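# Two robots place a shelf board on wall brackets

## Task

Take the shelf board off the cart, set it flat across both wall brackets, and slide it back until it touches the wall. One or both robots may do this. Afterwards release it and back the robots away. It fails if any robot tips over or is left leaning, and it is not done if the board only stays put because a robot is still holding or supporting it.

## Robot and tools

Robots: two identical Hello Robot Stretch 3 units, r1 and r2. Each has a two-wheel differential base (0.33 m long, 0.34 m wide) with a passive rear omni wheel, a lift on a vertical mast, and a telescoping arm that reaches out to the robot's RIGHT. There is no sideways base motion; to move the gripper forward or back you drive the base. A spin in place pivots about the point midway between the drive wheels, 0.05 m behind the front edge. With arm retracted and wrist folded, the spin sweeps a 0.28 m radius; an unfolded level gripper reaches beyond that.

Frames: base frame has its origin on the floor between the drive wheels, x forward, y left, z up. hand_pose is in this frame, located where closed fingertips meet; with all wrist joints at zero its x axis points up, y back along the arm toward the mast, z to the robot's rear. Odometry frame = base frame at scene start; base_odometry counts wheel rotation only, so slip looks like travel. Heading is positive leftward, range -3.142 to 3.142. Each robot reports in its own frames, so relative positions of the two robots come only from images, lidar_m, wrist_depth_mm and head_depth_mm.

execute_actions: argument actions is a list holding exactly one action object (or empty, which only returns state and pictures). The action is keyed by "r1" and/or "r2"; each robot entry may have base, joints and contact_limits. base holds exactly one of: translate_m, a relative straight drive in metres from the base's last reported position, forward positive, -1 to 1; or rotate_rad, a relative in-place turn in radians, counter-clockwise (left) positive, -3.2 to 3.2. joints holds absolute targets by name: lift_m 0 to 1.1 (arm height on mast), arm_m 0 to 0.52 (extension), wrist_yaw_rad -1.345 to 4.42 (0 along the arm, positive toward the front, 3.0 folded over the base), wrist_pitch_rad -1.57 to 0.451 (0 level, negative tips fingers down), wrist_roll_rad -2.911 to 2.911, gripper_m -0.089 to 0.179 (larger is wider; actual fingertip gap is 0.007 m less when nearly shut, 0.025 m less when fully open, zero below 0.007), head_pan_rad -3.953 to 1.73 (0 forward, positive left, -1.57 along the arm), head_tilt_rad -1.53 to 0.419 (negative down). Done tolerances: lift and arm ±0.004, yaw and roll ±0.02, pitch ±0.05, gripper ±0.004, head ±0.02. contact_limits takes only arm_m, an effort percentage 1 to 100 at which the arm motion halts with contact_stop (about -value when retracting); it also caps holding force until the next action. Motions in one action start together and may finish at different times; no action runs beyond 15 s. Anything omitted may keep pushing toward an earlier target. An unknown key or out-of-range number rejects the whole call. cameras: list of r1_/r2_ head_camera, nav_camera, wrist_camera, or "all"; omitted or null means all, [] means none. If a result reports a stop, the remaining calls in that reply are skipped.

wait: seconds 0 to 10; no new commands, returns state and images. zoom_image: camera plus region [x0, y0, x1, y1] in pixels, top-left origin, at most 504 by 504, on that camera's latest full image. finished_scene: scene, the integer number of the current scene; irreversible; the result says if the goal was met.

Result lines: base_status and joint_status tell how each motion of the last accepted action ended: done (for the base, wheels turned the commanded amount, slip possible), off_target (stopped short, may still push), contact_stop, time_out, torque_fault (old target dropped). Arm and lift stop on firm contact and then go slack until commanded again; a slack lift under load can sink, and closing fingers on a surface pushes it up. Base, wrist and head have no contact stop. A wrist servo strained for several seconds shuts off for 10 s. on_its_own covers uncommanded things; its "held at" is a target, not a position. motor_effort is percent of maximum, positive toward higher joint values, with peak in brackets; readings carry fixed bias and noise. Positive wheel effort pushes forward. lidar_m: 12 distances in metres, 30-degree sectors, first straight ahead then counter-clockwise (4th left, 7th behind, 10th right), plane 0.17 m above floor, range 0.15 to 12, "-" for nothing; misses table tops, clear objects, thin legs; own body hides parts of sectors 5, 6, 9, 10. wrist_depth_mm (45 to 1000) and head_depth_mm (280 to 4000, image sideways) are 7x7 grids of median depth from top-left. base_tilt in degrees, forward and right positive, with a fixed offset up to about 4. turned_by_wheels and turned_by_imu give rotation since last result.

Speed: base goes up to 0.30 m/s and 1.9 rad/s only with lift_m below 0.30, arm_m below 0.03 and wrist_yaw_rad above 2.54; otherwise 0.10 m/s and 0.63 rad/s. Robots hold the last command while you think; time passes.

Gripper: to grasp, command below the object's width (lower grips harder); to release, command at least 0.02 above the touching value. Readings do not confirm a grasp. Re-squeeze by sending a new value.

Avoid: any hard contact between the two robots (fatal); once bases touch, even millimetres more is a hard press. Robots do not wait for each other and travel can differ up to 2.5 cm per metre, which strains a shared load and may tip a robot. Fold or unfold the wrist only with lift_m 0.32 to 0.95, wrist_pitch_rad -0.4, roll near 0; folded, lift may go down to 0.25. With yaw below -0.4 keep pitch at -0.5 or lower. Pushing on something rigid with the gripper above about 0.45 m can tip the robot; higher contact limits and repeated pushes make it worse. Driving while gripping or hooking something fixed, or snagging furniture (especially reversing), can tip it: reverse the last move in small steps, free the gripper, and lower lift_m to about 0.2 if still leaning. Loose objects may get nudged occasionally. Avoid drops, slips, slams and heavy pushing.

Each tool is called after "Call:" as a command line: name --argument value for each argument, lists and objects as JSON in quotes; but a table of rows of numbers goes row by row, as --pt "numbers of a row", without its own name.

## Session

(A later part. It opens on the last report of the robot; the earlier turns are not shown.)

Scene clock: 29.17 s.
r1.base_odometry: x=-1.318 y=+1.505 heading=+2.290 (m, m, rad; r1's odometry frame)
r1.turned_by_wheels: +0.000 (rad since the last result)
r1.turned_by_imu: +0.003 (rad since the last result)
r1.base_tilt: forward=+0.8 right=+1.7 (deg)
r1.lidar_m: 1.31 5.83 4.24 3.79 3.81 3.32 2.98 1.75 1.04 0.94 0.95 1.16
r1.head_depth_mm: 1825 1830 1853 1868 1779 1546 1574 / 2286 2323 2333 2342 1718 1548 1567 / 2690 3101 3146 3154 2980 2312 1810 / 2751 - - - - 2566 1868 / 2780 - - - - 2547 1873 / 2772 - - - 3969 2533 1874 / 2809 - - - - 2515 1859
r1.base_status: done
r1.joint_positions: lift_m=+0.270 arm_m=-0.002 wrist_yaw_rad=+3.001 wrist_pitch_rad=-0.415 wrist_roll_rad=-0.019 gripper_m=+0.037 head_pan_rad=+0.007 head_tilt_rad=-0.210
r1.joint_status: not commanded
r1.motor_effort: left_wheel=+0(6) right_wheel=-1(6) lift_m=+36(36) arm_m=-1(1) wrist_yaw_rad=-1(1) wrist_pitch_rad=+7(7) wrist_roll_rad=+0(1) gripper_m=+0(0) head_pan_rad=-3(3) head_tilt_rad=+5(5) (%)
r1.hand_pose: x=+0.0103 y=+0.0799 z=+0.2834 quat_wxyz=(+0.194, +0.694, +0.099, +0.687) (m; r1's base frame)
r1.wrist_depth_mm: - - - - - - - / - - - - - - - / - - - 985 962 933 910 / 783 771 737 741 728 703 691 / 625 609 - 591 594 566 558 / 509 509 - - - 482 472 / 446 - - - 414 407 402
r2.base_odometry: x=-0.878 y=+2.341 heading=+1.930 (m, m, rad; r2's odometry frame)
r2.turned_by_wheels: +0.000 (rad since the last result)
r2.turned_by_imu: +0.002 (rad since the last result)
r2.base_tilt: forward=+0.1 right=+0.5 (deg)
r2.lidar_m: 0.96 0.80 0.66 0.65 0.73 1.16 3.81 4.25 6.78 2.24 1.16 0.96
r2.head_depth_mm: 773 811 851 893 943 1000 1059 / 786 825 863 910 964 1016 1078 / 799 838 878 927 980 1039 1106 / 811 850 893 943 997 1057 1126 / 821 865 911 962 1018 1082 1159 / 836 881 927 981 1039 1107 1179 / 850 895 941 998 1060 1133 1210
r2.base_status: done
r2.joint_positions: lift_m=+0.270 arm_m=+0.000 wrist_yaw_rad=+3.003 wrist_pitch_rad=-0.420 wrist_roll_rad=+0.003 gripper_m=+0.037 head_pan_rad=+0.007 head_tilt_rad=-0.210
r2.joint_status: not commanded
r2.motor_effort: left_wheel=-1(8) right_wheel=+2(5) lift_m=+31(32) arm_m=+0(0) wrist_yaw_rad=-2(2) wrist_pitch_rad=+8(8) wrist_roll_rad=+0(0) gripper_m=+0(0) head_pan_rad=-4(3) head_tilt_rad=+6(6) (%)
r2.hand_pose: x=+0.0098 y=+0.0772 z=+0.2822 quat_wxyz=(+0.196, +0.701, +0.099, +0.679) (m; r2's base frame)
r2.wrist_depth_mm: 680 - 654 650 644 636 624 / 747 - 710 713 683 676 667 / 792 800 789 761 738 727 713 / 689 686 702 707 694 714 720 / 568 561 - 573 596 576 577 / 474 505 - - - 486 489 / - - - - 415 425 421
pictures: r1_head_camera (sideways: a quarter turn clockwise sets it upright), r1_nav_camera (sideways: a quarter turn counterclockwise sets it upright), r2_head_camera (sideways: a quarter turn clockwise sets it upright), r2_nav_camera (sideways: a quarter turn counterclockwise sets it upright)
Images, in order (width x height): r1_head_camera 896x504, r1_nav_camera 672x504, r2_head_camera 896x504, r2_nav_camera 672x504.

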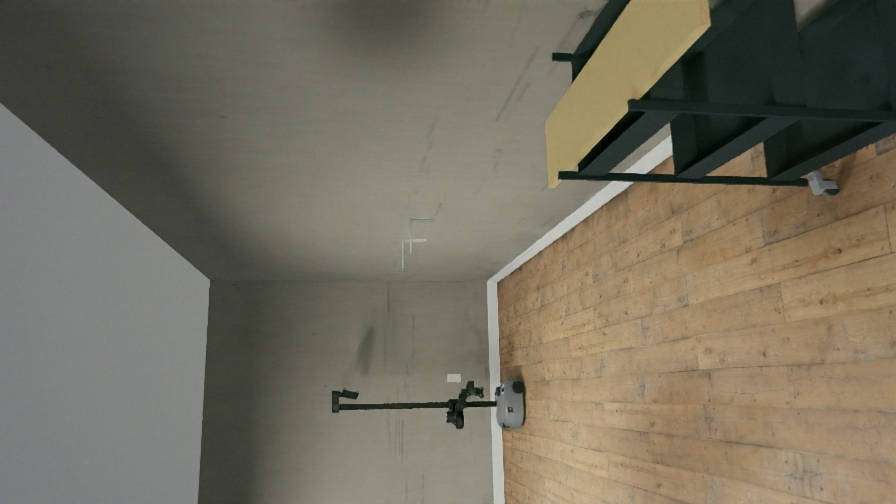

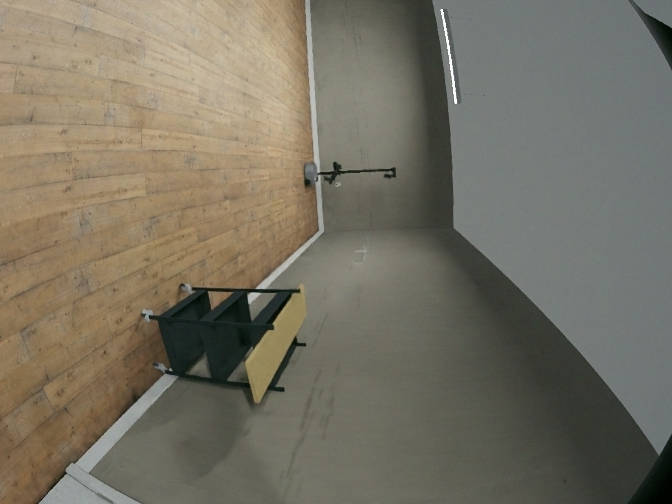

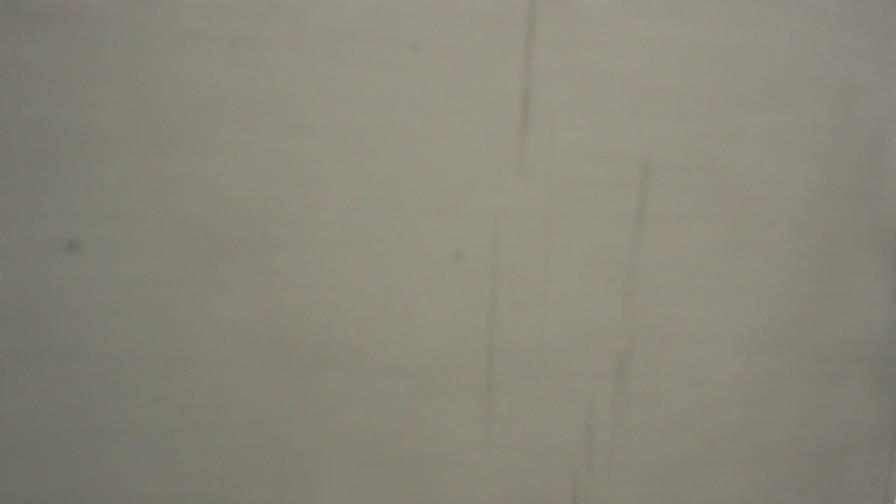

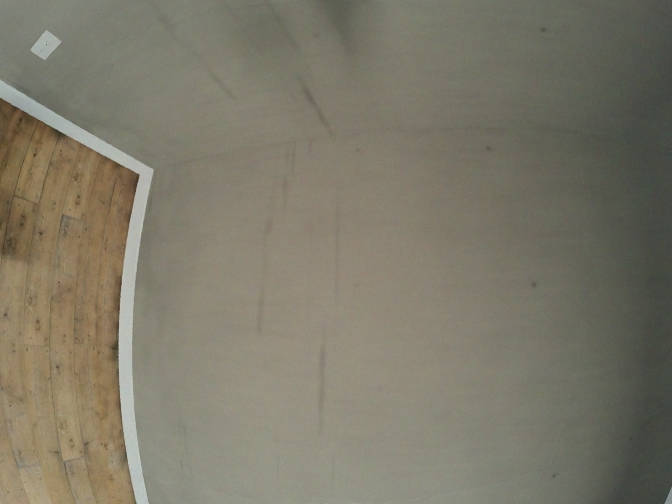

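Call:
execute_actions --actions '[{"r1": {"base": {"rotate_rad": 0.19}, "joints": {"head_pan_rad": -0.5, "head_tilt_rad": -0.4}}, "r2": {"base": {"rotate_rad": 1.36}, "joints": {"head_pan_rad": -2.2, "head_tilt_rad": -0.2}}}]' --cameras '["r1_head_camera", "r1_nav_camera", "r2_head_camera", "r2_nav_camera"]'

Scene clock: 31.43 s.
r1.base_odometry: x=-1.318 y=+1.505 heading=+2.480 (m, m, rad; r1's odometry frame)
r1.turned_by_wheels: +0.190 (rad since the last result)
r1.turned_by_imu: +0.186 (rad since the last result)
r1.base_tilt: forward=+0.7 right=+1.7 (deg)
r1.lidar_m: 3.59 5.47 3.95 3.81 3.95 3.08 2.97 1.38 0.98 0.94 0.98 1.31
r1.head_depth_mm: 1134 1176 1224 1268 1319 1375 1409 / 1284 1329 1389 1451 1507 1585 1530 / 1473 1530 1617 1636 1671 1794 1529 / 1719 1813 1927 1842 1738 1805 1522 / 2073 2200 2348 1720 1815 1797 1530 / 2600 2832 3076 3287 2605 1922 1518 / 3512 3950 - - 2593 1911 1521
r1.base_status: done
r1.joint_positions: lift_m=+0.270 arm_m=-0.002 wrist_yaw_rad=+3.001 wrist_pitch_rad=-0.415 wrist_roll_rad=-0.019 gripper_m=+0.037 head_pan_rad=-0.493 head_tilt_rad=-0.395
r1.joint_status: all done
r1.motor_effort: left_wheel=-1(7) right_wheel=+2(8) lift_m=+36(36) arm_m=+0(0) wrist_yaw_rad=-1(1) wrist_pitch_rad=+7(7) wrist_roll_rad=+1(1) gripper_m=+0(0) head_pan_rad=-3(33) head_tilt_rad=-3(22) (%)
r1.hand_pose: x=+0.0103 y=+0.0799 z=+0.2834 quat_wxyz=(+0.194, +0.694, +0.099, +0.687) (m; r1's base frame)
r1.wrist_depth_mm: - - - - - - - / - - - - - - - / - - - 972 961 935 904 / 794 765 744 729 722 703 684 / 621 606 - 588 594 565 559 / 510 506 - - - 470 472 / 446 - - - 414 413 404
r2.base_odometry: x=-0.878 y=+2.341 heading=-2.994 (m, m, rad; r2's odometry frame)
r2.turned_by_wheels: +1.360 (rad since the last result)
r2.turned_by_imu: +1.360 (rad since the last result)
r2.base_tilt: forward=+0.1 right=+0.6 (deg)
r2.lidar_m: 0.65 0.67 0.90 2.25 3.94 5.26 3.55 1.41 1.00 0.96 0.96 0.69
r2.head_depth_mm: 1425 1513 1628 1761 1926 1930 1528 / 1276 1359 1445 1544 1664 1766 1528 / 1154 1224 1296 1371 1470 1576 1521 / 1056 1113 1175 1238 1316 1397 1433 / 977 1020 1074 1128 1193 1256 1334 / 905 946 990 1035 1083 1144 1202 / 844 879 911 954 998 1046 1099
r2.base_status: done
r2.joint_positions: lift_m=+0.270 arm_m=+0.000 wrist_yaw_rad=+3.003 wrist_pitch_rad=-0.420 wrist_roll_rad=+0.003 gripper_m=+0.037 head_pan_rad=-2.193 head_tilt_rad=-0.210
r2.joint_status: all done
r2.motor_effort: left_wheel=-1(9) right_wheel=+2(7) lift_m=+32(31) arm_m=+0(0) wrist_yaw_rad=-2(2) wrist_pitch_rad=+8(8) wrist_roll_rad=+0(0) gripper_m=+0(0) head_pan_rad=-3(34) head_tilt_rad=+6(7) (%)
r2.hand_pose: x=+0.0098 y=+0.0772 z=+0.2822 quat_wxyz=(+0.196, +0.701, +0.099, +0.679) (m; r2's base frame)
r2.wrist_depth_mm: - - - - - 957 677 / - - - - - 966 682 / 896 894 903 925 915 873 692 / 691 688 695 702 700 713 679 / 562 566 - 565 596 588 581 / 478 495 - - - 489 497 / - - - - 419 424 424
pictures: r1_head_camera (sideways: a quarter turn clockwise sets it upright), r1_nav_camera (sideways: a quarter turn counterclockwise sets it upright), r2_head_camera (sideways: a quarter turn clockwise sets it upright), r2_nav_camera (sideways: a quarter turn counterclockwise sets it upright)
Images, in order (width x height): r1_head_camera 896x504, r1_nav_camera 672x504, r2_head_camera 896x504, r2_nav_camera 672x504.

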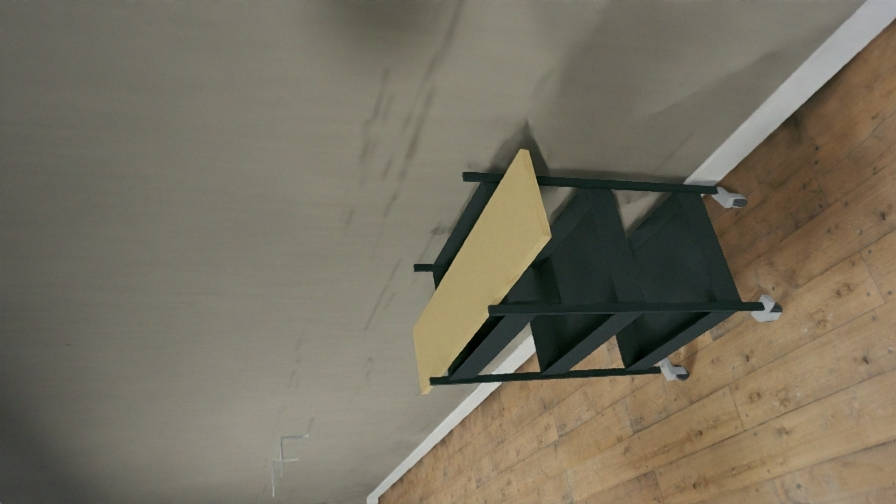

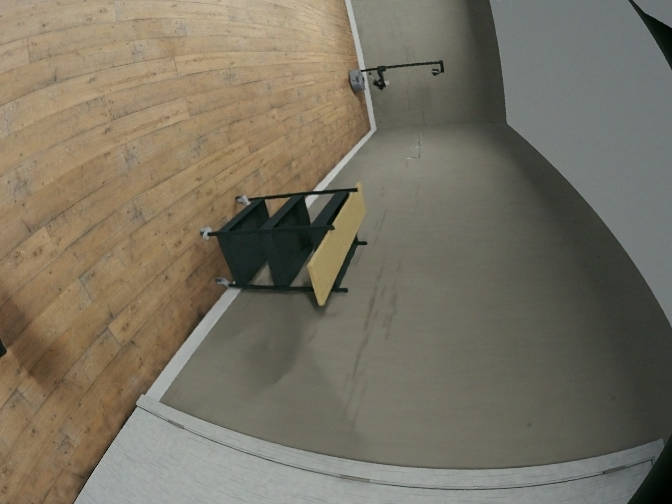

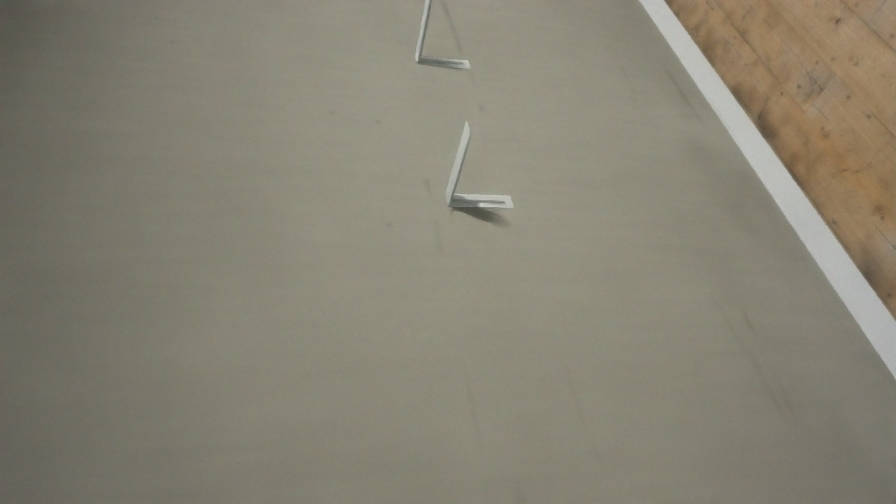

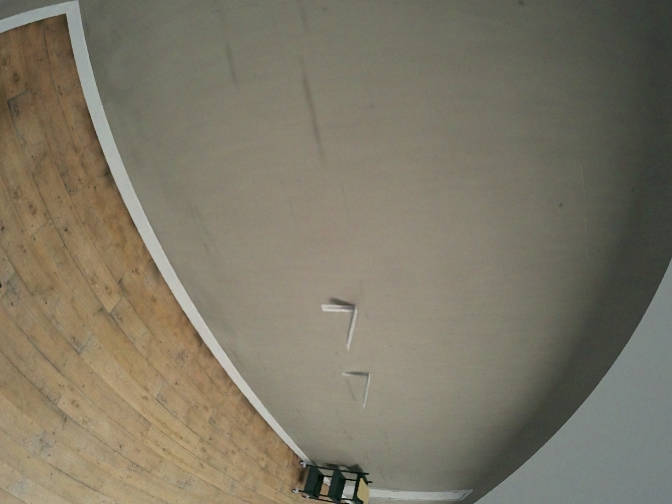

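Call:
zoom_image --camera "r1_head_camera" --region '[380, 120, 800, 420]'

Call:
zoom_image --camera "r2_head_camera" --region '[380, 0, 560, 240]'

Region (380, 120, 800, 420) of r1_head_camera's 896x504 image, scaled by 1.200, with more detail than that image has; it fills the top 360 rows of this view, and the rest is white.

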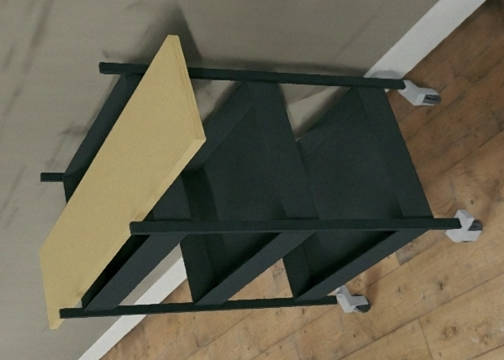

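Region (380, 0, 560, 240) of r2_head_camera's 896x504 image, scaled by 2.100, with more detail than that image has; it fills the left 378 columns of this view, and the rest is white.

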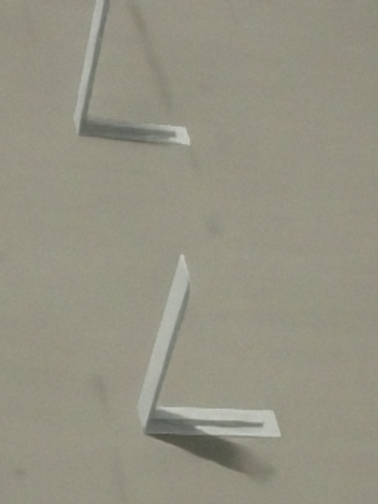

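Call:
execute_actions --actions '[{"r1": {"base": {"translate_m": 0.6}, "joints": {"head_pan_rad": -0.9, "head_tilt_rad": -0.5}}, "r2": {"base": {"translate_m": -0.8}, "joints": {"head_pan_rad": -1.57, "head_tilt_rad": -0.35}}}]' --cameras '["r1_head_camera", "r2_head_camera", "r2_nav_camera"]'

Scene clock: 36.57 s.
r1.base_odometry: x=-1.791 y=+1.873 heading=+2.480 (m, m, rad; r1's odometry frame)
r1.turned_by_wheels: +0.000 (rad since the last result)
r1.turned_by_imu: +0.002 (rad since the last result)
r1.base_tilt: forward=+0.6 right=+1.7 (deg)
r1.lidar_m: 3.57 5.41 3.97 3.81 3.95 3.70 3.55 1.34 0.97 0.95 0.86 0.80
r1.head_depth_mm: 840 892 946 1011 1082 1164 1259 / 892 949 1014 1091 1174 1277 1340 / 955 1012 1090 1178 988 1396 1402 / 1025 1097 1187 1265 985 1410 1367 / 1102 1191 1296 1355 997 1232 1291 / 1201 1301 1424 1393 1030 1269 1327 / 1313 1437 1591 1315 1320 1403 1396
r1.base_status: done
r1.joint_positions: lift_m=+0.270 arm_m=-0.002 wrist_yaw_rad=+3.001 wrist_pitch_rad=-0.415 wrist_roll_rad=-0.019 gripper_m=+0.037 head_pan_rad=-0.893 head_tilt_rad=-0.494
r1.joint_status: all done
r1.motor_effort: left_wheel=-1(5) right_wheel=+2(9) lift_m=+36(36) arm_m=+0(1) wrist_yaw_rad=+0(1) wrist_pitch_rad=+7(7) wrist_roll_rad=+1(1) gripper_m=+0(1) head_pan_rad=-3(30) head_tilt_rad=-3(16) (%)
r1.hand_pose: x=+0.0103 y=+0.0799 z=+0.2834 quat_wxyz=(+0.194, +0.694, +0.099, +0.687) (m; r1's base frame)
r1.wrist_depth_mm: - - - - - - - / - - - - - - - / - - - 964 966 938 919 / 777 759 751 739 726 714 703 / 622 611 - 592 601 562 561 / 511 506 - - - 475 468 / 447 - - - 411 410 404
r2.base_odometry: x=-0.087 y=+2.459 heading=-2.994 (m, m, rad; r2's odometry frame)
r2.turned_by_wheels: +0.000 (rad since the last result)
r2.turned_by_imu: -0.001 (rad since the last result)
r2.base_tilt: forward=+0.1 right=+0.4 (deg)
r2.lidar_m: 1.46 1.50 1.99 3.79 3.89 5.20 2.77 1.46 1.03 0.98 1.02 1.35
r2.head_depth_mm: 828 890 964 1052 1150 1274 1360 / 822 882 956 1038 1141 1262 1345 / 815 878 945 1013 1127 1250 1324 / 809 870 938 1017 1114 1232 1320 / 803 858 930 1008 1104 1216 1307 / 794 853 917 999 1092 1203 1293 / 789 846 914 987 1080 1185 1276
r2.base_status: done
r2.joint_positions: lift_m=+0.270 arm_m=+0.000 wrist_yaw_rad=+3.003 wrist_pitch_rad=-0.420 wrist_roll_rad=+0.003 gripper_m=+0.037 head_pan_rad=-1.577 head_tilt_rad=-0.345
r2.joint_status: all done
r2.motor_effort: left_wheel=-1(11) right_wheel=+2(3) lift_m=+31(31) arm_m=+0(0) wrist_yaw_rad=-2(2) wrist_pitch_rad=+8(8) wrist_roll_rad=+0(0) gripper_m=+0(0) head_pan_rad=+3(32) head_tilt_rad=-4(21) (%)
r2.hand_pose: x=+0.0098 y=+0.0772 z=+0.2822 quat_wxyz=(+0.196, +0.701, +0.099, +0.679) (m; r2's base frame)
r2.wrist_depth_mm: - - - - - - - / - - - - - - - / 872 869 893 910 913 929 926 / 681 697 693 687 693 713 720 / 559 564 - 579 593 576 580 / 475 497 - - - 490 484 / - - - - 417 417 426
pictures: r1_head_camera (sideways: a quarter turn clockwise sets it upright), r2_head_camera (sideways: a quarter turn clockwise sets it upright), r2_nav_camera (sideways: a quarter turn counterclockwise sets it upright)
Images, in order (width x height): r1_head_camera 896x504, r2_head_camera 896x504, r2_nav_camera 672x504.

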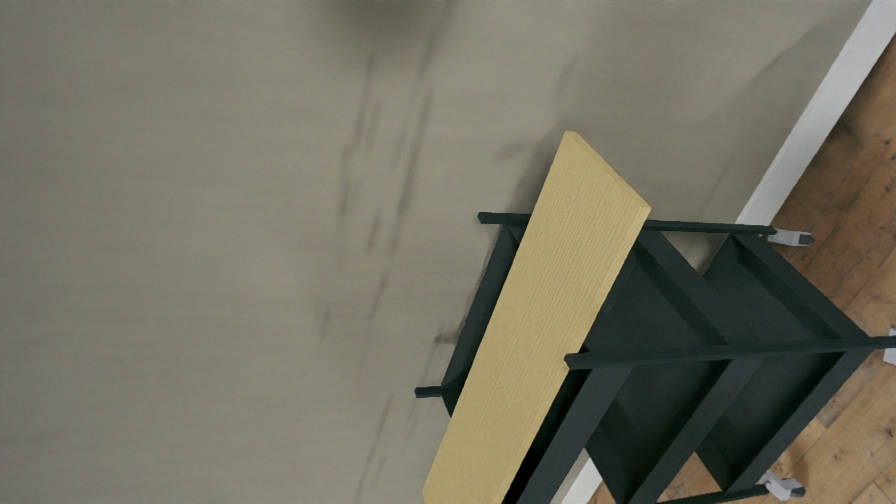

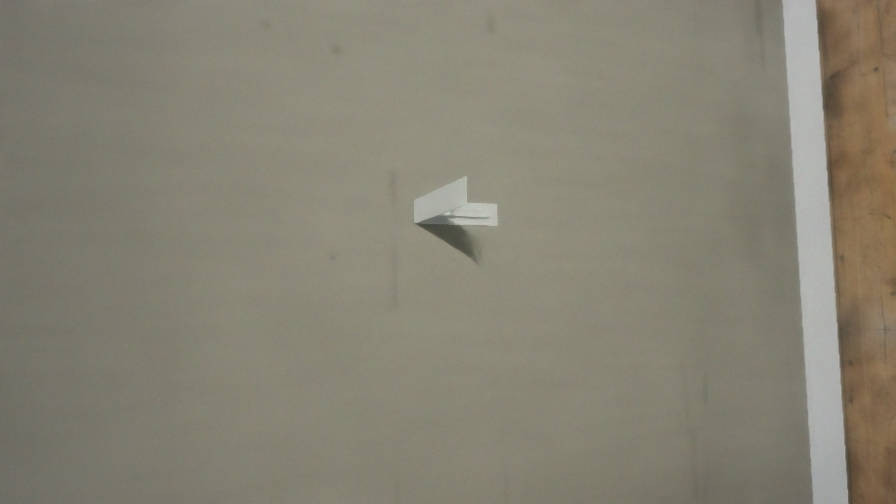

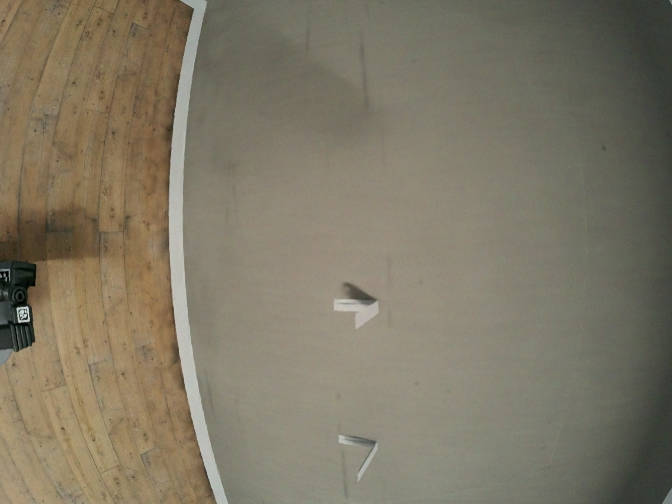

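Call:
execute_actions --actions '[{"r1": {"joints": {"lift_m": 0.6}}, "r2": {"base": {"translate_m": -0.47}}}]' --cameras '["r2_head_camera"]'

Call:
execute_actions --actions '[{"r1": {"joints": {"wrist_yaw_rad": 0.0, "lift_m": 0.68}}, "r2": {"base": {"translate_m": -1.0}}}]' --cameras '["r1_head_camera", "r1_wrist_camera", "r2_head_camera", "r2_nav_camera"]'

Scene clock: 41.07 s.
r1.base_odometry: x=-1.791 y=+1.873 heading=+2.480 (m, m, rad; r1's odometry frame)
r1.turned_by_wheels: +0.000 (rad since the last result)
r1.turned_by_imu: +0.000 (rad since the last result)
r1.base_tilt: forward=+0.7 right=+1.8 (deg)
r1.lidar_m: 3.26 5.38 3.97 3.80 3.94 3.72 3.56 1.35 0.97 0.95 0.86 0.80
r1.head_depth_mm: 841 889 947 1011 1079 1164 1256 / 893 950 1013 1086 1171 1275 1343 / 954 1018 1092 1180 988 1401 1411 / 1022 1098 1184 1261 985 1411 1369 / 1107 1194 1294 1357 995 1233 1293 / 1202 1302 1430 1396 1033 1267 1325 / 1313 1435 1594 1322 1313 1398 1395
r1.base_status: not commanded
r1.joint_positions: lift_m=+0.600 arm_m=-0.002 wrist_yaw_rad=+3.001 wrist_pitch_rad=-0.416 wrist_roll_rad=-0.019 gripper_m=+0.037 head_pan_rad=-0.893 head_tilt_rad=-0.494
r1.joint_status: all done
r1.motor_effort: left_wheel=-1(1) right_wheel=+2(2) lift_m=+44(49) arm_m=+0(1) wrist_yaw_rad=-1(1) wrist_pitch_rad=+7(7) wrist_roll_rad=+1(0) gripper_m=+0(0) head_pan_rad=-3(4) head_tilt_rad=-2(3) (%)
r1.hand_pose: x=+0.0103 y=+0.0799 z=+0.6131 quat_wxyz=(+0.194, +0.694, +0.099, +0.687) (m; r1's base frame)
r1.wrist_depth_mm: - - - - - - - / - - - - - - - / - - - - - - - / - - - - - - - / - - - - - - - / 936 914 - 895 - 858 859 / 816 780 - 768 745 757 746
r2.base_odometry: x=+0.378 y=+2.528 heading=-2.994 (m, m, rad; r2's odometry frame)
r2.turned_by_wheels: +0.000 (rad since the last result)
r2.turned_by_imu: +0.000 (rad since the last result)
r2.base_tilt: forward=+0.1 right=+0.4 (deg)
r2.lidar_m: 1.92 1.98 2.64 3.77 3.88 5.19 2.71 1.49 1.05 1.00 1.04 1.37
r2.head_depth_mm: 843 907 984 1070 1174 1302 1362 / 837 898 972 1059 1161 1281 1361 / 831 894 965 1036 1144 1273 1349 / 823 885 955 1040 1135 1249 1338 / 819 878 946 1032 1118 1234 1320 / 812 869 936 1016 1110 1224 1316 / 805 864 929 1006 1098 1214 1299
r2.base_status: done
r2.joint_positions: lift_m=+0.270 arm_m=+0.000 wrist_yaw_rad=+3.003 wrist_pitch_rad=-0.420 wrist_roll_rad=+0.003 gripper_m=+0.037 head_pan_rad=-1.577 head_tilt_rad=-0.345
r2.joint_status: not commanded
r2.motor_effort: left_wheel=-1(9) right_wheel=+2(4) lift_m=+32(32) arm_m=+0(0) wrist_yaw_rad=-2(2) wrist_pitch_rad=+8(8) wrist_roll_rad=+0(0) gripper_m=+0(0) head_pan_rad=+2(2) head_tilt_rad=-3(4) (%)
r2.hand_pose: x=+0.0098 y=+0.0772 z=+0.2822 quat_wxyz=(+0.196, +0.701, +0.099, +0.679) (m; r2's base frame)
r2.wrist_depth_mm: - - - - - - - / - - - - - - - / 889 894 903 914 943 938 921 / 696 692 690 697 717 706 700 / 569 559 - 567 598 579 579 / 476 491 - - - 488 485 / - - - - 422 421 423
pictures: r2_head_camera (sideways: a quarter turn clockwise sets it upright)
Images, in order (width x height): r2_head_camera 896x504.

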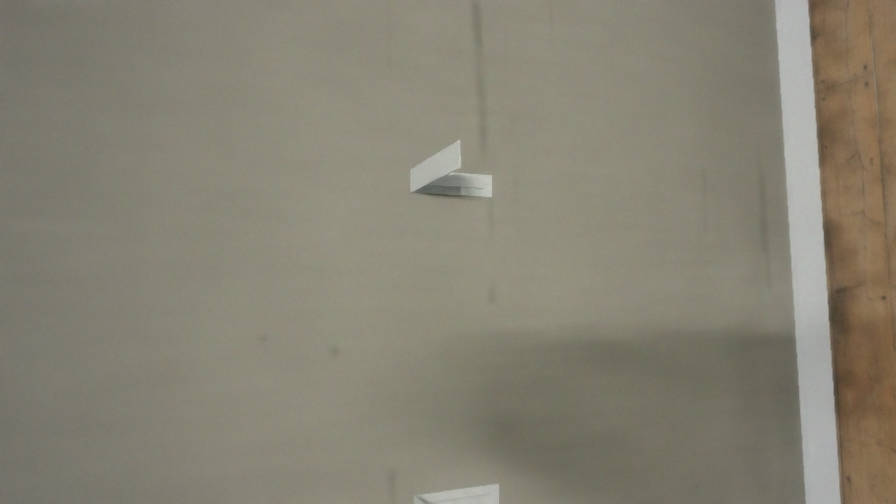

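Scene clock: 46.10 s.
r1.base_odometry: x=-1.791 y=+1.873 heading=+2.480 (m, m, rad; r1's odometry frame)
r1.turned_by_wheels: +0.000 (rad since the last result)
r1.turned_by_imu: +0.000 (rad since the last result)
r1.base_tilt: forward=+0.8 right=+1.7 (deg)
r1.lidar_m: 2.21 5.39 3.96 3.80 3.94 3.72 3.57 1.34 0.98 0.95 0.86 0.80
r1.head_depth_mm: 838 890 944 1009 1081 1169 1254 / 894 948 1013 1089 1170 1271 1342 / 955 1019 1092 1177 987 1402 1410 / 1023 1097 1184 1264 983 1406 1372 / 1105 1190 1294 1354 997 1229 1290 / 1201 1300 1426 1390 1035 1273 1330 / 1311 1431 1589 1321 1318 1401 1393
r1.base_status: not commanded
r1.joint_positions: lift_m=+0.680 arm_m=-0.002 wrist_yaw_rad=+0.002 wrist_pitch_rad=-0.416 wrist_roll_rad=-0.019 gripper_m=+0.037 head_pan_rad=-0.893 head_tilt_rad=-0.494
r1.joint_status: all done
r1.motor_effort: left_wheel=-1(1) right_wheel=+2(2) lift_m=+45(46) arm_m=-1(1) wrist_yaw_rad=-2(1) wrist_pitch_rad=+7(7) wrist_roll_rad=+0(0) gripper_m=+0(0) head_pan_rad=-3(4) head_tilt_rad=-2(3) (%)
r1.hand_pose: x=-0.0211 y=-0.3673 z=+0.6930 quat_wxyz=(+0.699, +0.148, -0.685, -0.144) (m; r1's base frame)
r1.wrist_depth_mm: 628 638 637 639 623 618 618 / 704 707 696 689 677 672 663 / 756 772 771 761 749 741 729 / 749 839 849 848 826 799 813 / 916 937 934 922 882 900 903 / 865 973 - 974 - 974 939 / 748 880 854 849 817 829 830
r2.base_odometry: x=+1.367 y=+2.675 heading=-2.994 (m, m, rad; r2's odometry frame)
r2.turned_by_wheels: +0.000 (rad since the last result)
r2.turned_by_imu: -0.001 (rad since the last result)
r2.base_tilt: forward=+0.3 right=+0.3 (deg)
r2.lidar_m: 2.92 3.01 3.95 3.73 3.86 5.10 2.23 1.39 1.10 1.04 1.08 1.43
r2.head_depth_mm: 882 947 1024 1113 1223 1356 1363 / 873 938 1015 1105 1213 1346 1362 / 864 933 1004 1092 1201 1322 1362 / 860 921 995 1084 1182 1309 1360 / 849 913 985 1066 1167 1291 1348 / 843 905 972 1059 1159 1271 1352 / 839 899 966 1046 1145 1260 1330
r2.base_status: done
r2.joint_positions: lift_m=+0.270 arm_m=+0.000 wrist_yaw_rad=+3.003 wrist_pitch_rad=-0.420 wrist_roll_rad=+0.003 gripper_m=+0.037 head_pan_rad=-1.577 head_tilt_rad=-0.345
r2.joint_status: not commanded
r2.motor_effort: left_wheel=+0(11) right_wheel=+1(4) lift_m=+32(32) arm_m=+0(0) wrist_yaw_rad=-2(2) wrist_pitch_rad=+8(8) wrist_roll_rad=+0(0) gripper_m=+0(1) head_pan_rad=+3(2) head_tilt_rad=-4(3) (%)
r2.hand_pose: x=+0.0098 y=+0.0772 z=+0.2822 quat_wxyz=(+0.196, +0.701, +0.099, +0.679) (m; r2's base frame)
r2.wrist_depth_mm: - - - - - - - / - - - - - - - / 876 904 894 897 909 913 914 / 676 680 704 695 707 707 709 / 571 566 - 572 599 576 582 / 474 490 - - - 480 493 / - - - - 421 421 419
pictures: r1_head_camera (sideways: a quarter turn clockwise sets it upright), r1_wrist_camera, r2_head_camera (sideways: a quarter turn clockwise sets it upright), r2_nav_camera (sideways: a quarter turn counterclockwise sets it upright)
Images, in order (width x height): r1_head_camera 896x504, r1_wrist_camera 644x364, r2_head_camera 896x504, r2_nav_camera 672x504.

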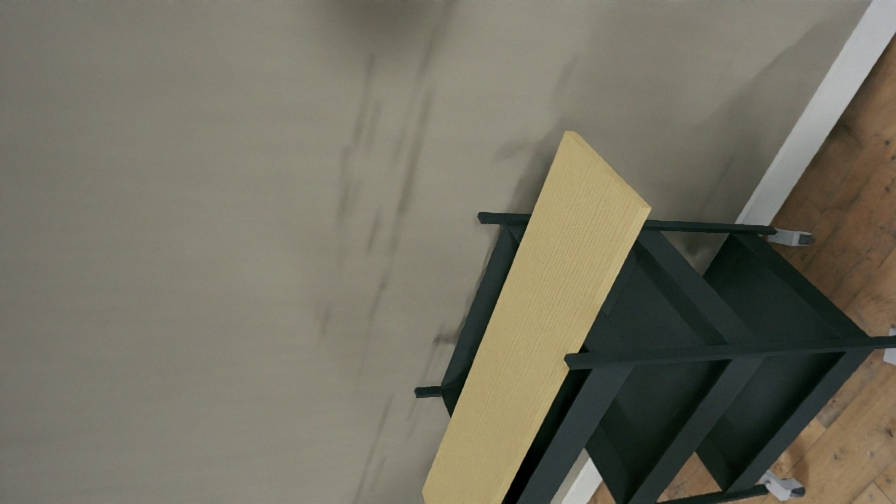

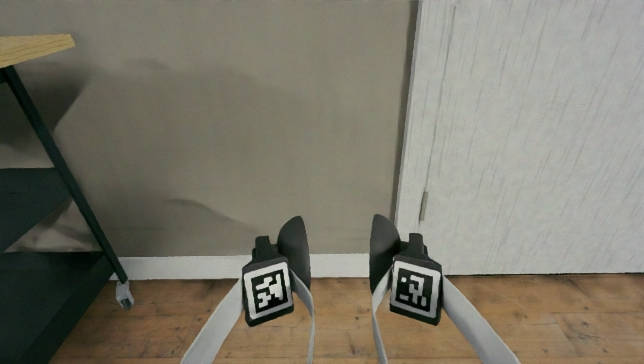

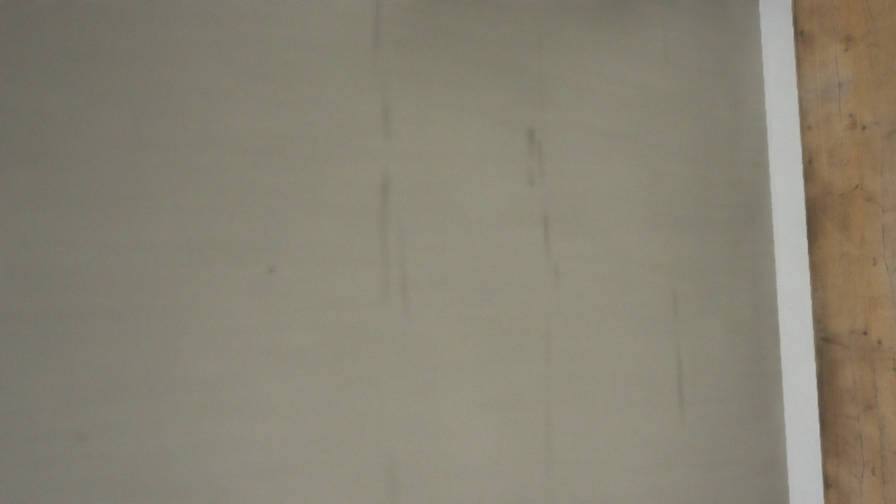

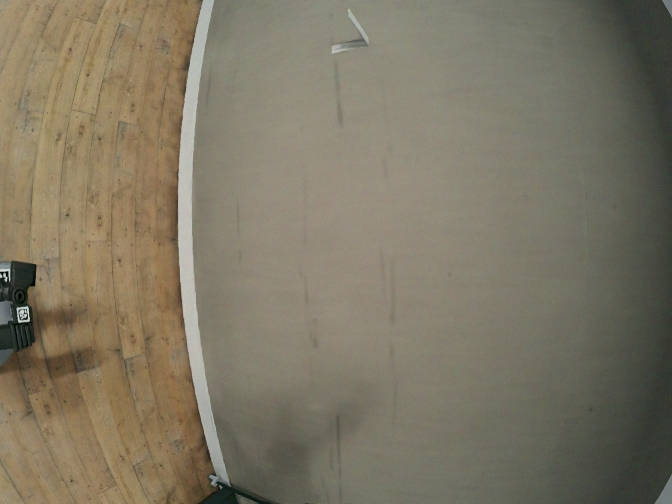

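Call:
execute_actions --actions '[{"r1": {"base": {"translate_m": 0.35}, "joints": {"wrist_pitch_rad": 0.0, "wrist_roll_rad": 1.57, "gripper_m": 0.11, "head_pan_rad": -1.3, "head_tilt_rad": -0.6}}, "r2": {"base": {"rotate_rad": 0.035}, "joints": {"head_pan_rad": -2.2, "head_tilt_rad": -0.5}}}]' --cameras '["r1_head_camera", "r1_wrist_camera", "r2_head_camera"]'

Scene clock: 51.73 s.
r1.base_odometry: x=-2.067 y=+2.088 heading=+2.480 (m, m, rad; r1's odometry frame)
r1.turned_by_wheels: +0.000 (rad since the last result)
r1.turned_by_imu: +0.001 (rad since the last result)
r1.base_tilt: forward=+0.7 right=+1.6 (deg)
r1.lidar_m: 1.85 5.03 3.95 3.80 3.96 4.04 3.88 1.34 0.99 0.95 0.59 0.76
r1.head_depth_mm: 765 830 907 999 1112 1257 1324 / 784 851 930 1025 1141 1282 1348 / 803 871 959 1063 829 1354 1315 / 823 897 988 1081 827 1358 1317 / 843 923 1018 1099 854 1062 1151 / 867 949 1050 1119 851 1022 1120 / 890 978 1087 1152 850 1052 1201
r1.base_status: done
r1.joint_positions: lift_m=+0.680 arm_m=-0.002 wrist_yaw_rad=+0.002 wrist_pitch_rad=-0.022 wrist_roll_rad=+1.566 gripper_m=+0.110 head_pan_rad=-1.293 head_tilt_rad=-0.592
r1.joint_status: all done
r1.motor_effort: left_wheel=-1(2) right_wheel=+2(7) lift_m=+44(44) arm_m=-1(0) wrist_yaw_rad=-1(2) wrist_pitch_rad=+9(9) wrist_roll_rad=+2(3) gripper_m=+1(79) head_pan_rad=-3(28) head_tilt_rad=-4(16) (%)
r1.hand_pose: x=-0.0210 y=-0.3982 z=+0.7887 quat_wxyz=(+0.003, +0.001, -1.000, -0.011) (m; r1's base frame)
r1.wrist_depth_mm: 655 665 668 668 661 664 658 / 675 682 675 686 687 697 686 / 702 706 697 705 695 708 715 / 709 707 718 712 709 717 715 / 733 737 727 736 729 732 738 / 744 754 749 739 741 - 760 / 779 773 766 788 575 677 684
r2.base_odometry: x=+1.367 y=+2.675 heading=-2.959 (m, m, rad; r2's odometry frame)
r2.turned_by_wheels: +0.035 (rad since the last result)
r2.turned_by_imu: +0.036 (rad since the last result)
r2.base_tilt: forward=+0.0 right=+0.5 (deg)
r2.lidar_m: 2.93 3.05 3.89 3.73 3.88 5.27 1.89 1.38 1.09 1.05 1.08 1.47
r2.head_depth_mm: 1396 1599 1696 1738 1746 1499 1237 / 1275 1429 1597 1800 1791 1484 1240 / 1168 1305 1459 1674 1796 1485 1237 / 1084 1187 1329 1495 1689 1480 1231 / 1003 1099 1214 1353 1535 1481 1231 / 937 1020 1117 1241 1381 1452 1226 / 880 953 1033 1137 1264 1390 1223
r2.base_status: done
r2.joint_positions: lift_m=+0.270 arm_m=+0.000 wrist_yaw_rad=+3.003 wrist_pitch_rad=-0.420 wrist_roll_rad=+0.003 gripper_m=+0.037 head_pan_rad=-2.193 head_tilt_rad=-0.493
r2.joint_status: all done
r2.motor_effort: left_wheel=-1(9) right_wheel=+2(7) lift_m=+31(31) arm_m=+0(1) wrist_yaw_rad=-2(3) wrist_pitch_rad=+8(8) wrist_roll_rad=+0(0) gripper_m=+0(0) head_pan_rad=-4(34) head_tilt_rad=-5(23) (%)
r2.hand_pose: x=+0.0098 y=+0.0772 z=+0.2822 quat_wxyz=(+0.196, +0.701, +0.099, +0.679) (m; r2's base frame)
r2.wrist_depth_mm: - - - - - - - / - - - - - - - / 886 881 900 897 909 915 929 / 686 688 689 702 722 703 710 / 553 564 - 574 591 577 579 / 477 491 - - - 489 494 / - - - - 417 426 423
pictures: r1_head_camera (sideways: a quarter turn clockwise sets it upright), r1_wrist_camera, r2_head_camera (sideways: a quarter turn clockwise sets it upright)
Images, in order (width x height): r1_head_camera 896x504, r1_wrist_camera 644x364, r2_head_camera 896x504.

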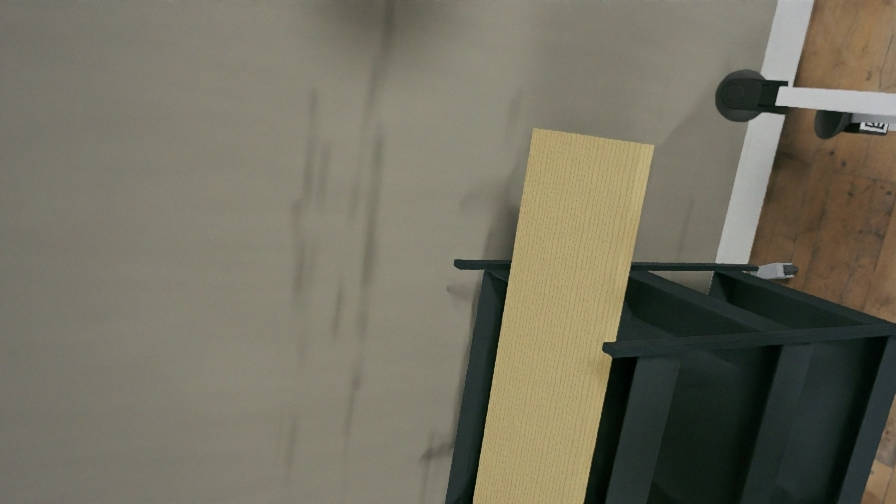

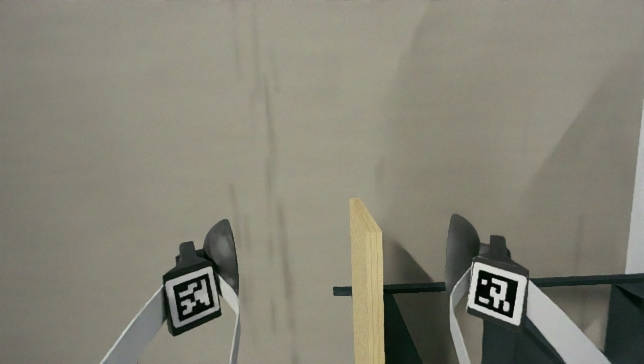

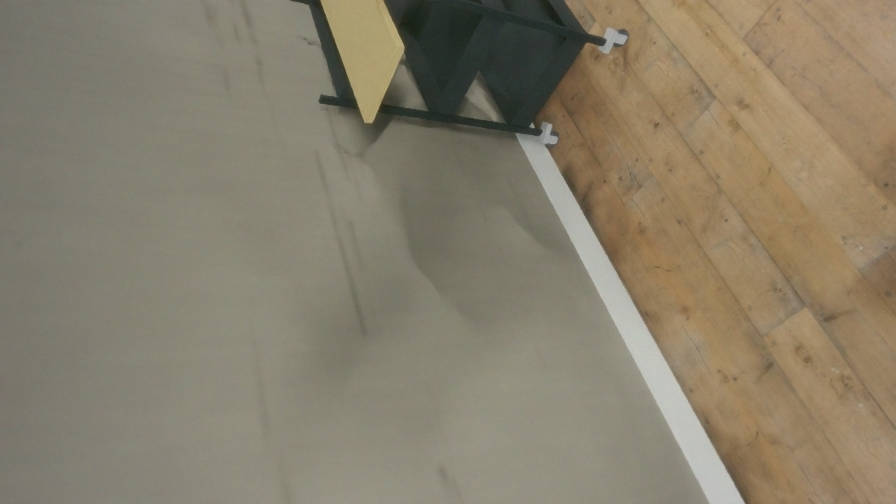

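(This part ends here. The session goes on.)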